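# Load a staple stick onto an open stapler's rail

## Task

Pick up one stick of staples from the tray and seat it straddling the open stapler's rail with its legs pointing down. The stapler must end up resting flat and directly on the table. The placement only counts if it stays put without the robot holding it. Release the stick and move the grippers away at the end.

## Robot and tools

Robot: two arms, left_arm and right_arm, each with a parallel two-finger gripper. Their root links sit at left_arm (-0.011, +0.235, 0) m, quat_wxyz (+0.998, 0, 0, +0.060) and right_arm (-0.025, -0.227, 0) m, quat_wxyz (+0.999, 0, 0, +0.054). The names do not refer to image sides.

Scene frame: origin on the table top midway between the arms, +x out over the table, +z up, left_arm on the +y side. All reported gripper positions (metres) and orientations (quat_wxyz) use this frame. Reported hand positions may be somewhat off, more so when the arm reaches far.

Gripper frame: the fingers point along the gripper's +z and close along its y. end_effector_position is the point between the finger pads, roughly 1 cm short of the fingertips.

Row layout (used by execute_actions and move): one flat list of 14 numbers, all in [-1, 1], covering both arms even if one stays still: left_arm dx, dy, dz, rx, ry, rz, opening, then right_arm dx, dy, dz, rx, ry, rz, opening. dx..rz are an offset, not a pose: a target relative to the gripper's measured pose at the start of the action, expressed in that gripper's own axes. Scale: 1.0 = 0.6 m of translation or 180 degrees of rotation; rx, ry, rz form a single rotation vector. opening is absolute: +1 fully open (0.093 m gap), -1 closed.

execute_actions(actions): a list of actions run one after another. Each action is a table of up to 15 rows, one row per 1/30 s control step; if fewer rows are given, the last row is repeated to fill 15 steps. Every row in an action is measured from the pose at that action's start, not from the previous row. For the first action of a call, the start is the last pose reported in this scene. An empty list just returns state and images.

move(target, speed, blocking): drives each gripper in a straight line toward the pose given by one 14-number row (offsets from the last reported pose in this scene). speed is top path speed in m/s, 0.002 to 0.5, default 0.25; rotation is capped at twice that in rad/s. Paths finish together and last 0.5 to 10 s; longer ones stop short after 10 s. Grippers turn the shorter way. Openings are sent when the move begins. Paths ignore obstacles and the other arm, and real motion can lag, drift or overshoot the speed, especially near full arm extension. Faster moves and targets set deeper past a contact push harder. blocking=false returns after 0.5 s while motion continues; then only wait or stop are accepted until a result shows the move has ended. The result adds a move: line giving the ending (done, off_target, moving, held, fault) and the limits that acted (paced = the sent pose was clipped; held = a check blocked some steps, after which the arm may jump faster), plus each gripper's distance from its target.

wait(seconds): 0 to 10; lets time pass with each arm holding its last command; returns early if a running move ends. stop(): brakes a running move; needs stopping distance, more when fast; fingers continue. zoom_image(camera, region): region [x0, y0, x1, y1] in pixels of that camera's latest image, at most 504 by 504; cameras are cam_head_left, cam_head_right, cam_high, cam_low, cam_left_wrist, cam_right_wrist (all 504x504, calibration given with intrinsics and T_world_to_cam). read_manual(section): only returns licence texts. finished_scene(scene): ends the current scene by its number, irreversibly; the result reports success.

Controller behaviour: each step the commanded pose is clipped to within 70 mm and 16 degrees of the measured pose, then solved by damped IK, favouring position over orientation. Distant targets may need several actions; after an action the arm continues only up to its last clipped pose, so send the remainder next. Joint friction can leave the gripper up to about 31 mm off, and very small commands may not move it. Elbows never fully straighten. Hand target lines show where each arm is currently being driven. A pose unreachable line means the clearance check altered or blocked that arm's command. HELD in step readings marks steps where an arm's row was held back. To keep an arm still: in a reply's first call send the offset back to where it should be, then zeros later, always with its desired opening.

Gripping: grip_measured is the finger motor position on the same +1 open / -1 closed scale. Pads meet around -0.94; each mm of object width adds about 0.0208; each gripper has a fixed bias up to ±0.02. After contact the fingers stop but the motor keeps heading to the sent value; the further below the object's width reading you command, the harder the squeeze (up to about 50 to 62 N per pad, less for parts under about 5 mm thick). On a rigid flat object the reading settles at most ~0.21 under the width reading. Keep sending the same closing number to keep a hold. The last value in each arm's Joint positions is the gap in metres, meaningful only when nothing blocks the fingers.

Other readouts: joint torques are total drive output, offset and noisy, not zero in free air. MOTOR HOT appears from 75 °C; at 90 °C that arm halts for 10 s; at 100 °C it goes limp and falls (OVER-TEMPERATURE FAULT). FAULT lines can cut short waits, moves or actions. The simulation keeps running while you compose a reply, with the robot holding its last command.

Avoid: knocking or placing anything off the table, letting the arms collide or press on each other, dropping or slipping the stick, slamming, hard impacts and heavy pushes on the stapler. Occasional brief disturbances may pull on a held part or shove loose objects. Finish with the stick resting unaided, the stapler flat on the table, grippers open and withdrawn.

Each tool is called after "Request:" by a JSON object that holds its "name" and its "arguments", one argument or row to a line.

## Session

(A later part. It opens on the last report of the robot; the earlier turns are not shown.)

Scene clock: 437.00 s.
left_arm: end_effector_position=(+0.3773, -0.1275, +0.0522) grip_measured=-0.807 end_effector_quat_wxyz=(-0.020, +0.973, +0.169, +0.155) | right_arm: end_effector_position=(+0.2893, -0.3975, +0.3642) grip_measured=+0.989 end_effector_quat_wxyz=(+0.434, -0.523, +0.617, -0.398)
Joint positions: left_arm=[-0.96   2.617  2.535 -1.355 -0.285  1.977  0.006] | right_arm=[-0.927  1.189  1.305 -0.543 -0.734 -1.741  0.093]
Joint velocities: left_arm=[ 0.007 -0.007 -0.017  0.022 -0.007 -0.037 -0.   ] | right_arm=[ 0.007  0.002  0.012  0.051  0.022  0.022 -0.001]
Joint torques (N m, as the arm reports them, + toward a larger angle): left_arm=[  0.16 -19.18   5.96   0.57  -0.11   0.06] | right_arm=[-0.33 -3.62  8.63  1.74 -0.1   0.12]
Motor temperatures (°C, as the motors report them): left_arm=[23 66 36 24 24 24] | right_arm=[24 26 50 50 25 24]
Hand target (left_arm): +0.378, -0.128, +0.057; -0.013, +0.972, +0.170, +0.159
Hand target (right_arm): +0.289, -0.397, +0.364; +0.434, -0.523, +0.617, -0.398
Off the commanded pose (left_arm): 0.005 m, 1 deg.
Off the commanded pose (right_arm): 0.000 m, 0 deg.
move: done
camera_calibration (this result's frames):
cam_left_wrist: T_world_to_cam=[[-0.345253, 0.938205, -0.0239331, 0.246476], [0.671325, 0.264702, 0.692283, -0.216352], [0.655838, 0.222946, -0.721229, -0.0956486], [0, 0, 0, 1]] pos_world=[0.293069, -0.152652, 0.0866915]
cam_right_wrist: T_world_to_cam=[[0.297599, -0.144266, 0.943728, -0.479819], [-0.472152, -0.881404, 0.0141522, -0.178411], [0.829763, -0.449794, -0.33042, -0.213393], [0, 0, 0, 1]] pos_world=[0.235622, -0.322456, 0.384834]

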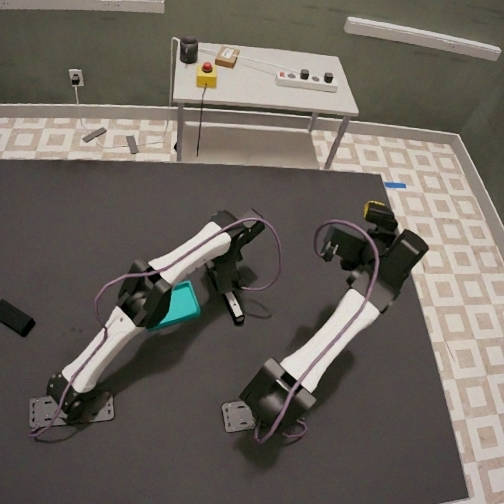

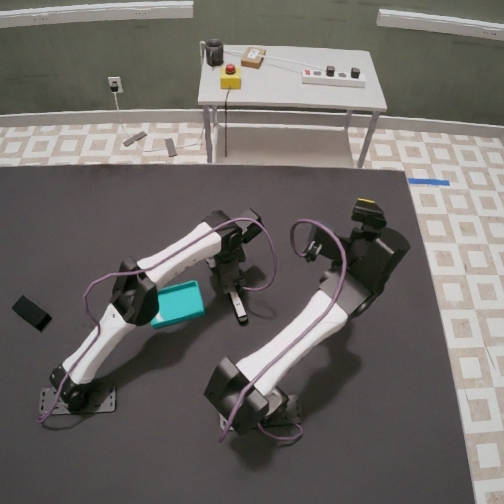

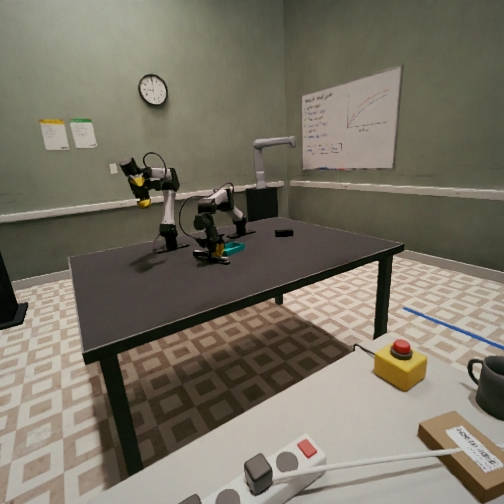

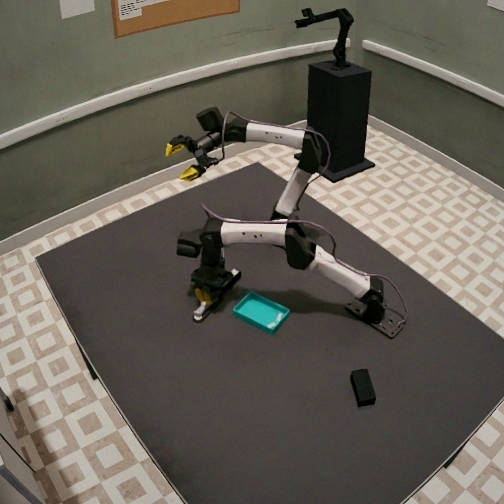

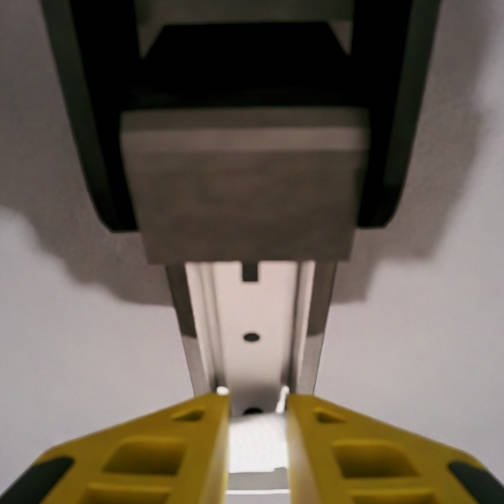

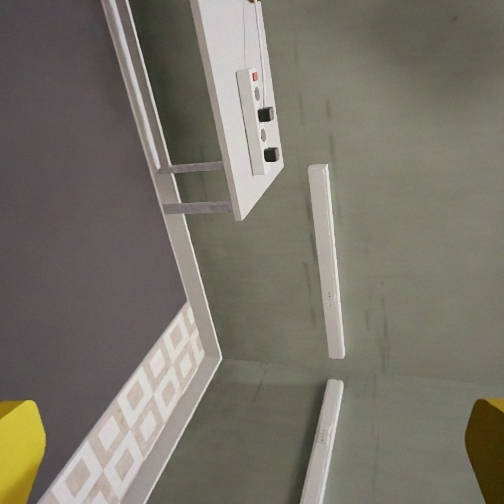

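Request:
{"name": "execute_actions", "arguments": {
  "actions": [
    [[0,0,0,0,0,0,-0.5,0,0,0,0,0,0,1]],
    [[0,0,0,0,0,0,-0.5,0,0,0,0,0,0,1]]
  ]
}}

Request:
{"name": "move", "arguments": {
  "target": [0.02,0,-0.07,0,0,0,-0.3,0,0,0,0,0,0,1],
  "speed": 0.04
}}

Request:
{"name": "zoom_image", "arguments": {
  "camera": "cam_left_wrist",
  "region": [150,200,370,420]
}}

Scene clock: 447.37 s.
left_arm: end_effector_position=(+0.3780, -0.1283, +0.0531) grip_measured=-0.502 end_effector_quat_wxyz=(-0.018, +0.973, +0.169, +0.157) | right_arm: end_effector_position=(+0.2893, -0.3975, +0.3642) grip_measured=+0.989 end_effector_quat_wxyz=(+0.434, -0.523, +0.617, -0.398)
Joint positions: left_arm=[-0.96   2.615  2.535 -1.35  -0.285  1.977  0.021] | right_arm=[-0.927  1.189  1.305 -0.543 -0.734 -1.741  0.093]
Joint velocities: left_arm=[-0.007 -0.007 -0.002  0.081 -0.007 -0.051  0.   ] | right_arm=[-0.007  0.002 -0.012  0.007  0.022  0.022 -0.   ]
Joint torques (N m, as the arm reports them, + toward a larger angle): left_arm=[  0.17 -17.42   7.43   0.51  -0.14   0.06] | right_arm=[-0.41 -3.75  8.64  1.75 -0.09  0.12]
Motor temperatures (°C, as the motors report them): left_arm=[23 70 35 24 24 23] | right_arm=[24 26 51 50 25 24]
Hand target (left_arm): +0.378, -0.128, +0.053; -0.018, +0.973, +0.169, +0.157
Hand target (right_arm): +0.289, -0.397, +0.364; +0.434, -0.523, +0.617, -0.398
Off the commanded pose (left_arm): 0.000 m, 0 deg.
Off the commanded pose (right_arm): 0.000 m, 0 deg.
Step readings (end_effector_position; steps 1 to 15: 1st action; 16 to 30: 2nd action):
0: left_arm (+0.3780, -0.1283, +0.0531) | right_arm (+0.2893, -0.3975, +0.3642)
1: left_arm (+0.3780, -0.1283, +0.0531) | right_arm (+0.2893, -0.3975, +0.3642)
2: left_arm (+0.3780, -0.1283, +0.0531) | right_arm (+0.2893, -0.3975, +0.3642)
4: left_arm (+0.3780, -0.1283, +0.0531) | right_arm (+0.2893, -0.3975, +0.3642)
8: left_arm (+0.3780, -0.1283, +0.0531) | right_arm (+0.2893, -0.3975, +0.3642)
15: left_arm (+0.3780, -0.1283, +0.0531) | right_arm (+0.2893, -0.3975, +0.3642)
16: left_arm (+0.3780, -0.1283, +0.0531) | right_arm (+0.2893, -0.3975, +0.3642)
17: left_arm (+0.3780, -0.1283, +0.0531) | right_arm (+0.2893, -0.3975, +0.3642)
19: left_arm (+0.3780, -0.1283, +0.0531) | right_arm (+0.2893, -0.3975, +0.3642)
23: left_arm (+0.3780, -0.1283, +0.0531) | right_arm (+0.2893, -0.3975, +0.3642)
30: end_effector_position above
camera_calibration (this result's frames):
cam_left_wrist: T_world_to_cam=[[-0.345151, 0.938091, -0.0292511, 0.247725], [0.668681, 0.267658, 0.693704, -0.21595], [0.658587, 0.219873, -0.719666, -0.0967967], [0, 0, 0, 1]] pos_world=[0.293653, -0.153304, 0.0873904]
cam_right_wrist: T_world_to_cam=[[0.297599, -0.144266, 0.943728, -0.479819], [-0.472152, -0.881404, 0.0141522, -0.178411], [0.829763, -0.449794, -0.33042, -0.213393], [0, 0, 0, 1]] pos_world=[0.235622, -0.322456, 0.384834]

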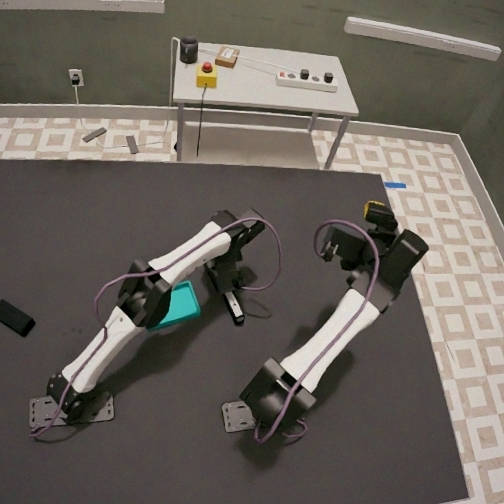

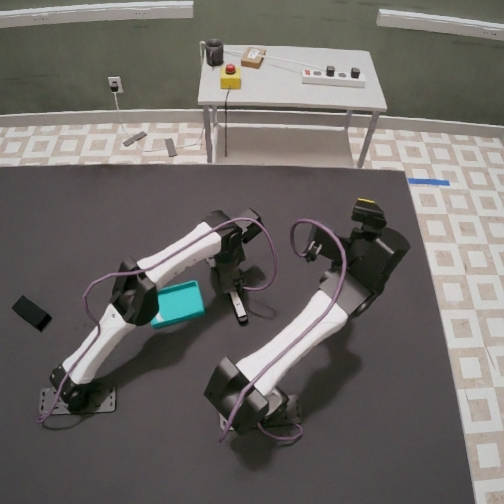

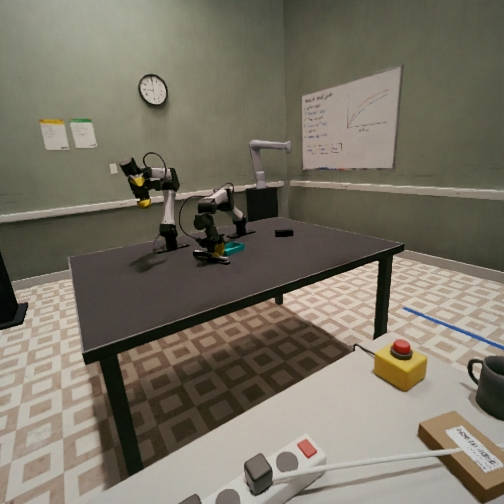

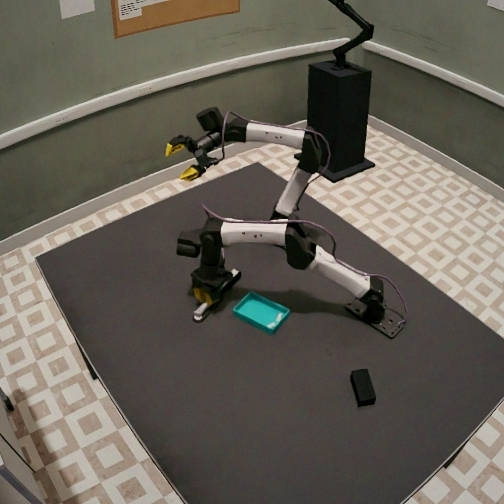

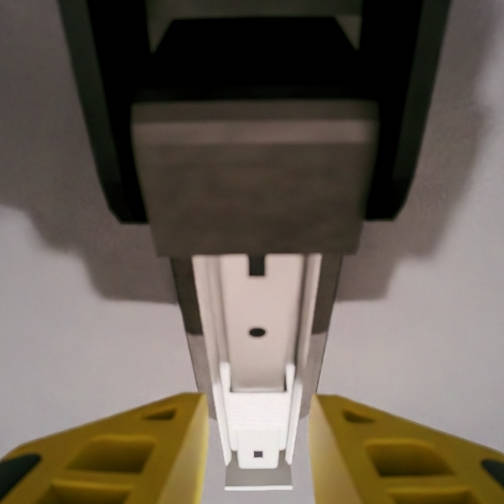

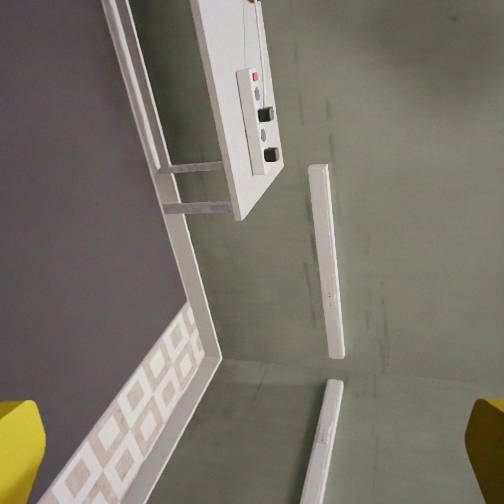

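Scene clock: 448.77 s.
left_arm: end_effector_position=(+0.3770, -0.1271, +0.0926) grip_measured=-0.302 end_effector_quat_wxyz=(-0.008, +0.972, +0.170, +0.162) | right_arm: end_effector_position=(+0.2893, -0.3975, +0.3642) grip_measured=+0.989 end_effector_quat_wxyz=(+0.434, -0.523, +0.617, -0.398)
Joint positions: left_arm=[-0.96   2.687  2.836 -1.557 -0.285  1.977  0.031] | right_arm=[-0.927  1.189  1.305 -0.543 -0.734 -1.741  0.093]
Joint velocities: left_arm=[-0.002 -0.002 -0.002 -0.095 -0.051 -0.007 -0.   ] | right_arm=[-0.002  0.002  0.007 -0.022 -0.095 -0.066 -0.001]
Joint torques (N m, as the arm reports them, + toward a larger angle): left_arm=[ -0.04 -17.37   8.39   0.44  -0.14   0.08] | right_arm=[-0.35 -3.59  8.72  1.75 -0.08  0.08]
Motor temperatures (°C, as the motors report them): left_arm=[23 70 36 24 24 23] | right_arm=[24 26 51 50 25 24]
Hand target (left_arm): +0.376, -0.128, +0.096; -0.007, +0.972, +0.167, +0.164
Hand target (right_arm): +0.289, -0.397, +0.364; +0.434, -0.523, +0.617, -0.398
Off the commanded pose (left_arm): 0.004 m, 1 deg.
Off the commanded pose (right_arm): 0.000 m, 0 deg.
joint sent to its limit (left arm) — the command would take joint 4 (wrist pitch) past its lower limit, so that joint was sent only as far as its limit.
move: done
camera_calibration (this result's frames):
cam_left_wrist: T_world_to_cam=[[-0.344581, 0.937453, -0.0494492, 0.248966], [0.658586, 0.278943, 0.698896, -0.238153], [0.668976, 0.208259, -0.713512, -0.0739391], [0, 0, 0, 1]] pos_world=[0.292096, -0.151564, 0.125999]
cam_right_wrist: T_world_to_cam=[[0.297599, -0.144266, 0.943728, -0.479819], [-0.472152, -0.881404, 0.0141522, -0.178411], [0.829763, -0.449794, -0.33042, -0.213393], [0, 0, 0, 1]] pos_world=[0.235622, -0.322456, 0.384834]

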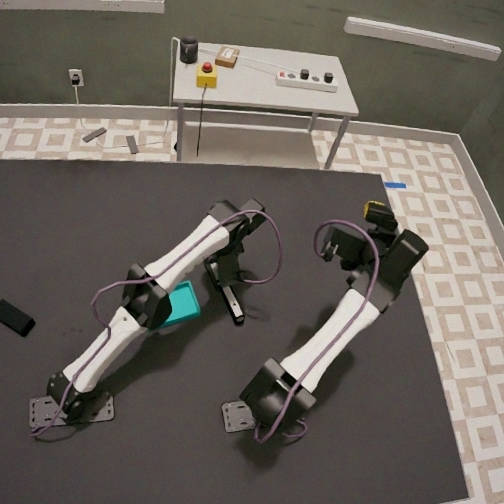

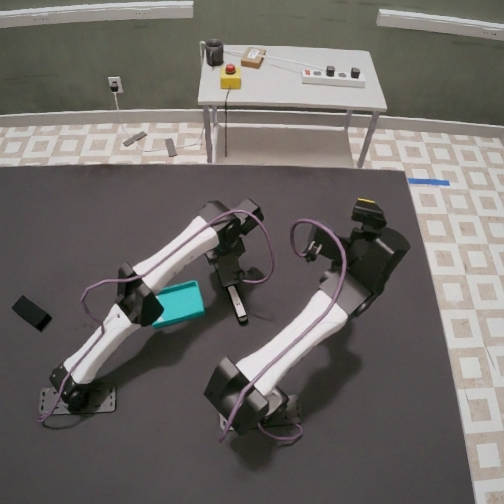

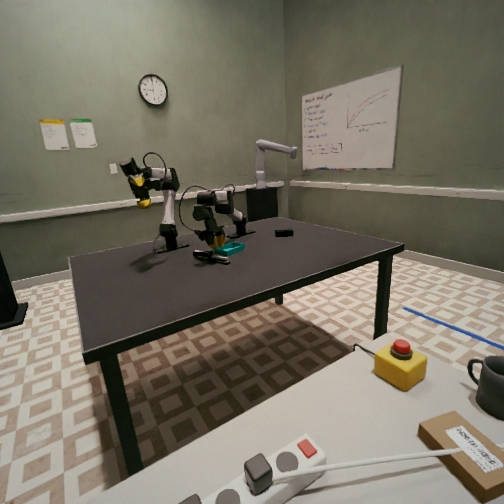

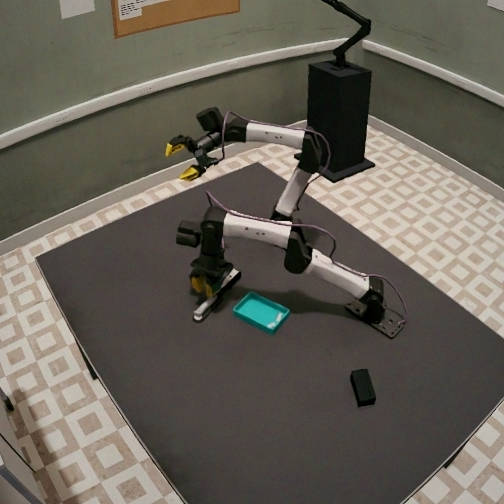

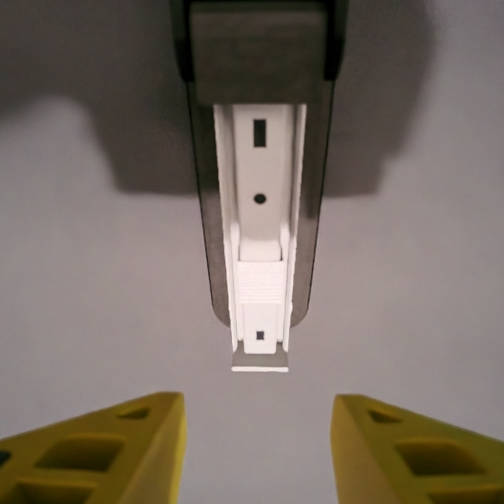

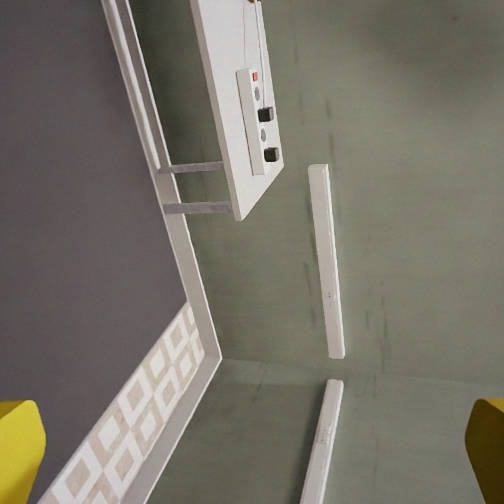

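Region (150, 200, 370, 420) of cam_left_wrist's 504x504 image, scaled by 2.291, with more detail than that image has.

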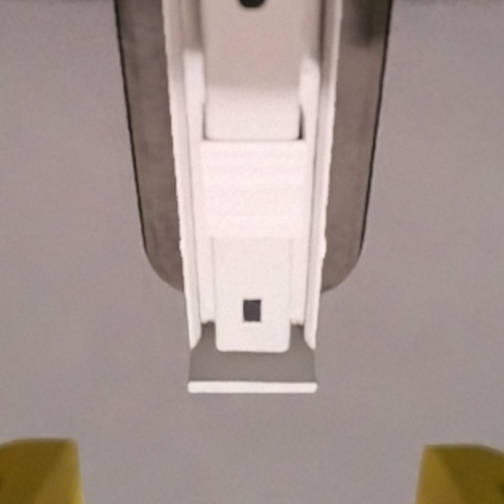

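Seated. Retreat back toward the base and up.

Request:
{"name": "move", "arguments": {
  "target": [-0.2,-0.15,-0.15,0,-0.15,0,1,0,0,0,0,0,0,1],
  "speed": 0.2
}}

Scene clock: 454.17 s.
left_arm: end_effector_position=(+0.2181, -0.0860, +0.1369) grip_measured=+0.983 end_effector_quat_wxyz=(+0.025, +0.983, +0.168, -0.067) | right_arm: end_effector_position=(+0.2893, -0.3975, +0.3642) grip_measured=+0.989 end_effector_quat_wxyz=(+0.434, -0.523, +0.617, -0.398)
Joint positions: left_arm=[-1.011  2.081  1.975 -1.486  0.141  1.912  0.092] | right_arm=[-0.927  1.189  1.305 -0.543 -0.734 -1.741  0.093]
Joint velocities: left_arm=[-0.022 -0.007 -0.012  0.051  0.037 -0.037  0.001] | right_arm=[ 0.002  0.002 -0.027  0.022  0.037  0.022  0.   ]
Joint torques (N m, as the arm reports them, + toward a larger angle): left_arm=[ -0.68 -14.05   5.68   0.27   0.19  -0.03] | right_arm=[-0.23 -3.6   8.64  1.71 -0.11  0.12]
Motor temperatures (°C, as the motors report them): left_arm=[23 70 36 24 24 23] | right_arm=[24 26 51 50 25 24]
Hand target (left_arm): +0.213, -0.089, +0.138; +0.030, +0.983, +0.168, -0.070
Hand target (right_arm): +0.289, -0.397, +0.364; +0.434, -0.523, +0.617, -0.398
Off the commanded pose (left_arm): 0.007 m, 1 deg.
Off the commanded pose (right_arm): 0.000 m, 0 deg.
move: done
camera_calibration (this result's frames):
cam_left_wrist: T_world_to_cam=[[-0.348273, 0.936865, -0.0314489, 0.15615], [0.889194, 0.340799, 0.305271, -0.167072], [0.296716, 0.0783536, -0.951746, 0.158028], [0, 0, 0, 1]] pos_world=[0.156052, -0.101736, 0.206316]
cam_right_wrist: T_world_to_cam=[[0.297599, -0.144266, 0.943728, -0.479819], [-0.472152, -0.881404, 0.0141522, -0.178411], [0.829763, -0.449794, -0.33042, -0.213393], [0, 0, 0, 1]] pos_world=[0.235622, -0.322456, 0.384834]

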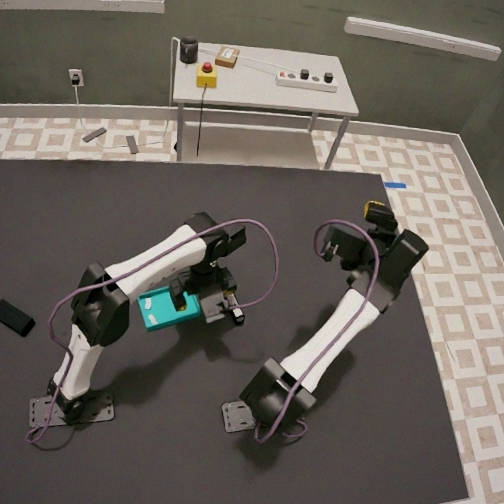

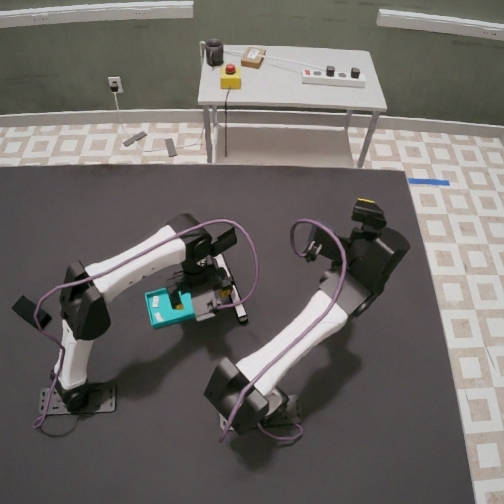

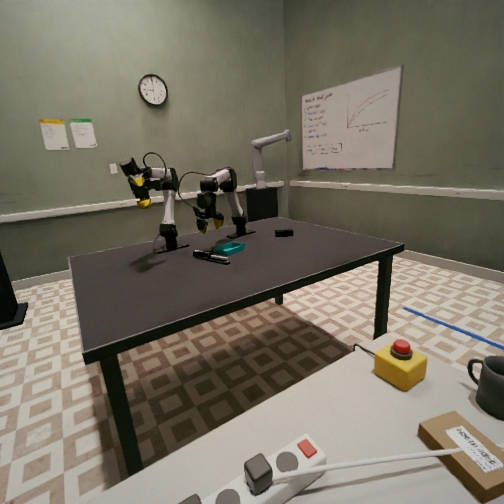

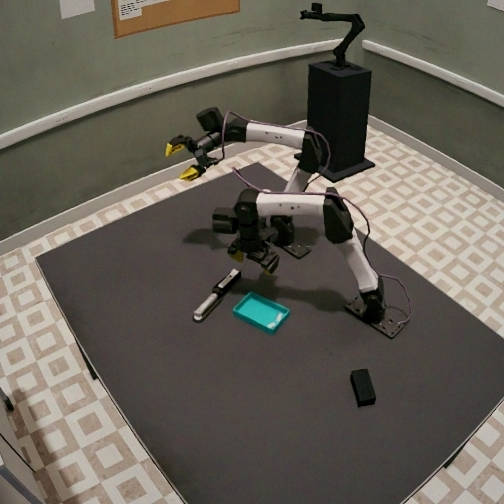

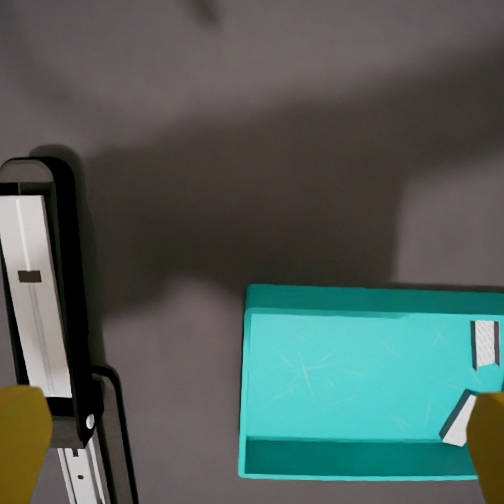

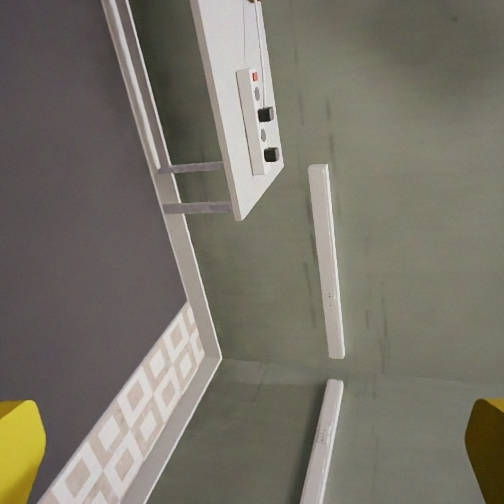

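Move further clear (toward +y = gripper −y, and up).

Request:
{"name": "move", "arguments": {
  "target": [0,-0.3,-0.12,0,0,0,1,0,0,0,0,0,0,1]
}}

Request:
{"name": "finished_scene", "arguments": {
  "scene": 2
}}

Scene clock: 459.60 s.
left_arm: end_effector_position=(+0.1684, +0.0836, +0.2088) grip_measured=+0.983 end_effector_quat_wxyz=(+0.054, +0.977, +0.208, -0.009) | right_arm: end_effector_position=(+0.2893, -0.3975, +0.3642) grip_measured=+0.989 end_effector_quat_wxyz=(+0.434, -0.523, +0.617, -0.398)
Joint positions: left_arm=[-0.761  1.407  1.473 -1.567  0.084  2.078  0.092] | right_arm=[-0.927  1.189  1.305 -0.543 -0.734 -1.741  0.093]
Joint velocities: left_arm=[-0.002 -0.002 -0.012  0.022 -0.095  0.022 -0.001] | right_arm=[-0.002 -0.007 -0.012 -0.051  0.081 -0.037  0.001]
Joint torques (N m, as the arm reports them, + toward a larger angle): left_arm=[ 0.95 -5.53  5.7   0.36  0.05  0.14] | right_arm=[-0.27 -3.54  8.81  1.74 -0.09  0.1 ]
Motor temperatures (°C, as the motors report them): left_arm=[23 68 35 24 24 23] | right_arm=[24 26 51 50 25 24]
Hand target (left_arm): +0.168, +0.088, +0.205; +0.046, +0.977, +0.208, -0.010
Hand target (right_arm): +0.289, -0.397, +0.364; +0.434, -0.523, +0.617, -0.398
Off the commanded pose (left_arm): 0.008 m, 9 deg.
Off the commanded pose (right_arm): 0.000 m, 0 deg.
joint sent to its limit (left arm) — the command would take joint 4 (wrist pitch) past its lower limit and joint 6 (wrist roll) past its upper limit, so those joints were sent only as far as their limits.
move: off_target (left_arm)
camera_calibration (this result's frames):
cam_left_wrist: T_world_to_cam=[[-0.419379, 0.901404, -0.107662, 0.013045], [0.813544, 0.425803, 0.396028, -0.215918], [0.402824, 0.0784978, -0.911905, 0.201761], [0, 0, 0, 1]] pos_world=[0.0998556, 0.064342, 0.270901]
cam_right_wrist: T_world_to_cam=[[0.297599, -0.144266, 0.943728, -0.479819], [-0.472152, -0.881404, 0.0141522, -0.178411], [0.829763, -0.449794, -0.33042, -0.213393], [0, 0, 0, 1]] pos_world=[0.235622, -0.322456, 0.384834]

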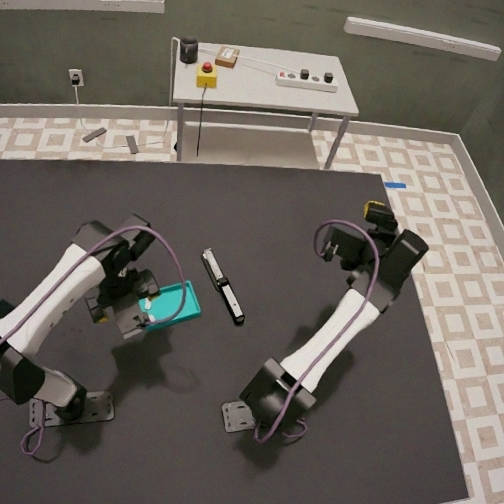

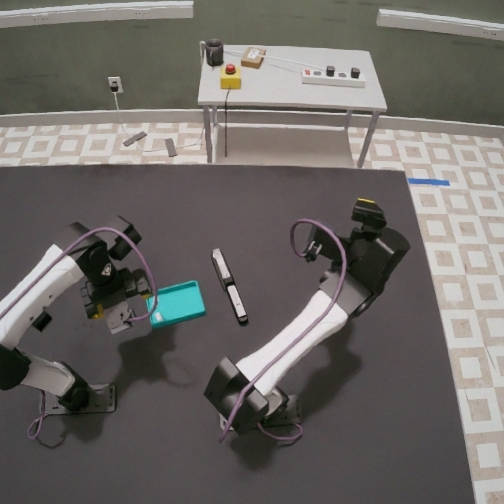

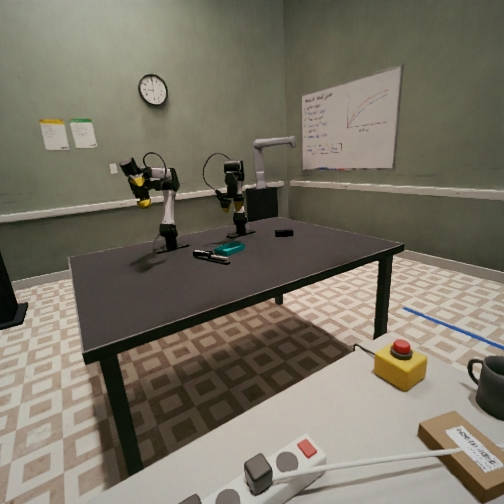

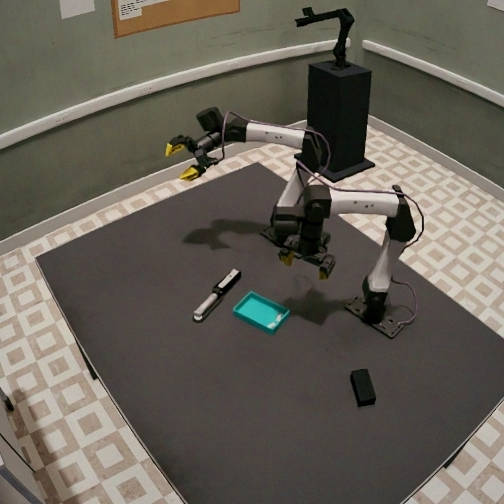

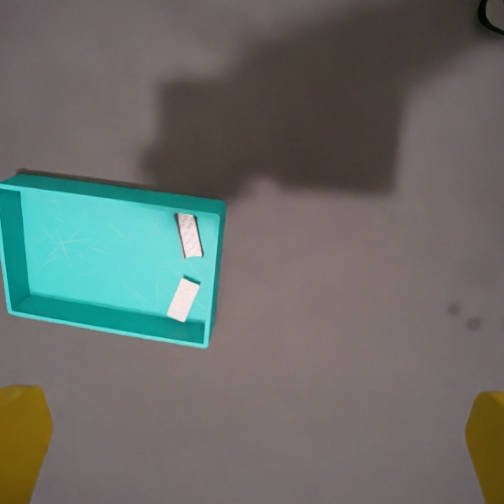

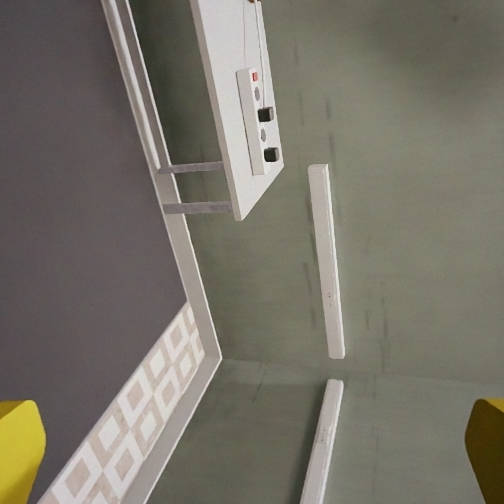

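The scene is finished: the task was done.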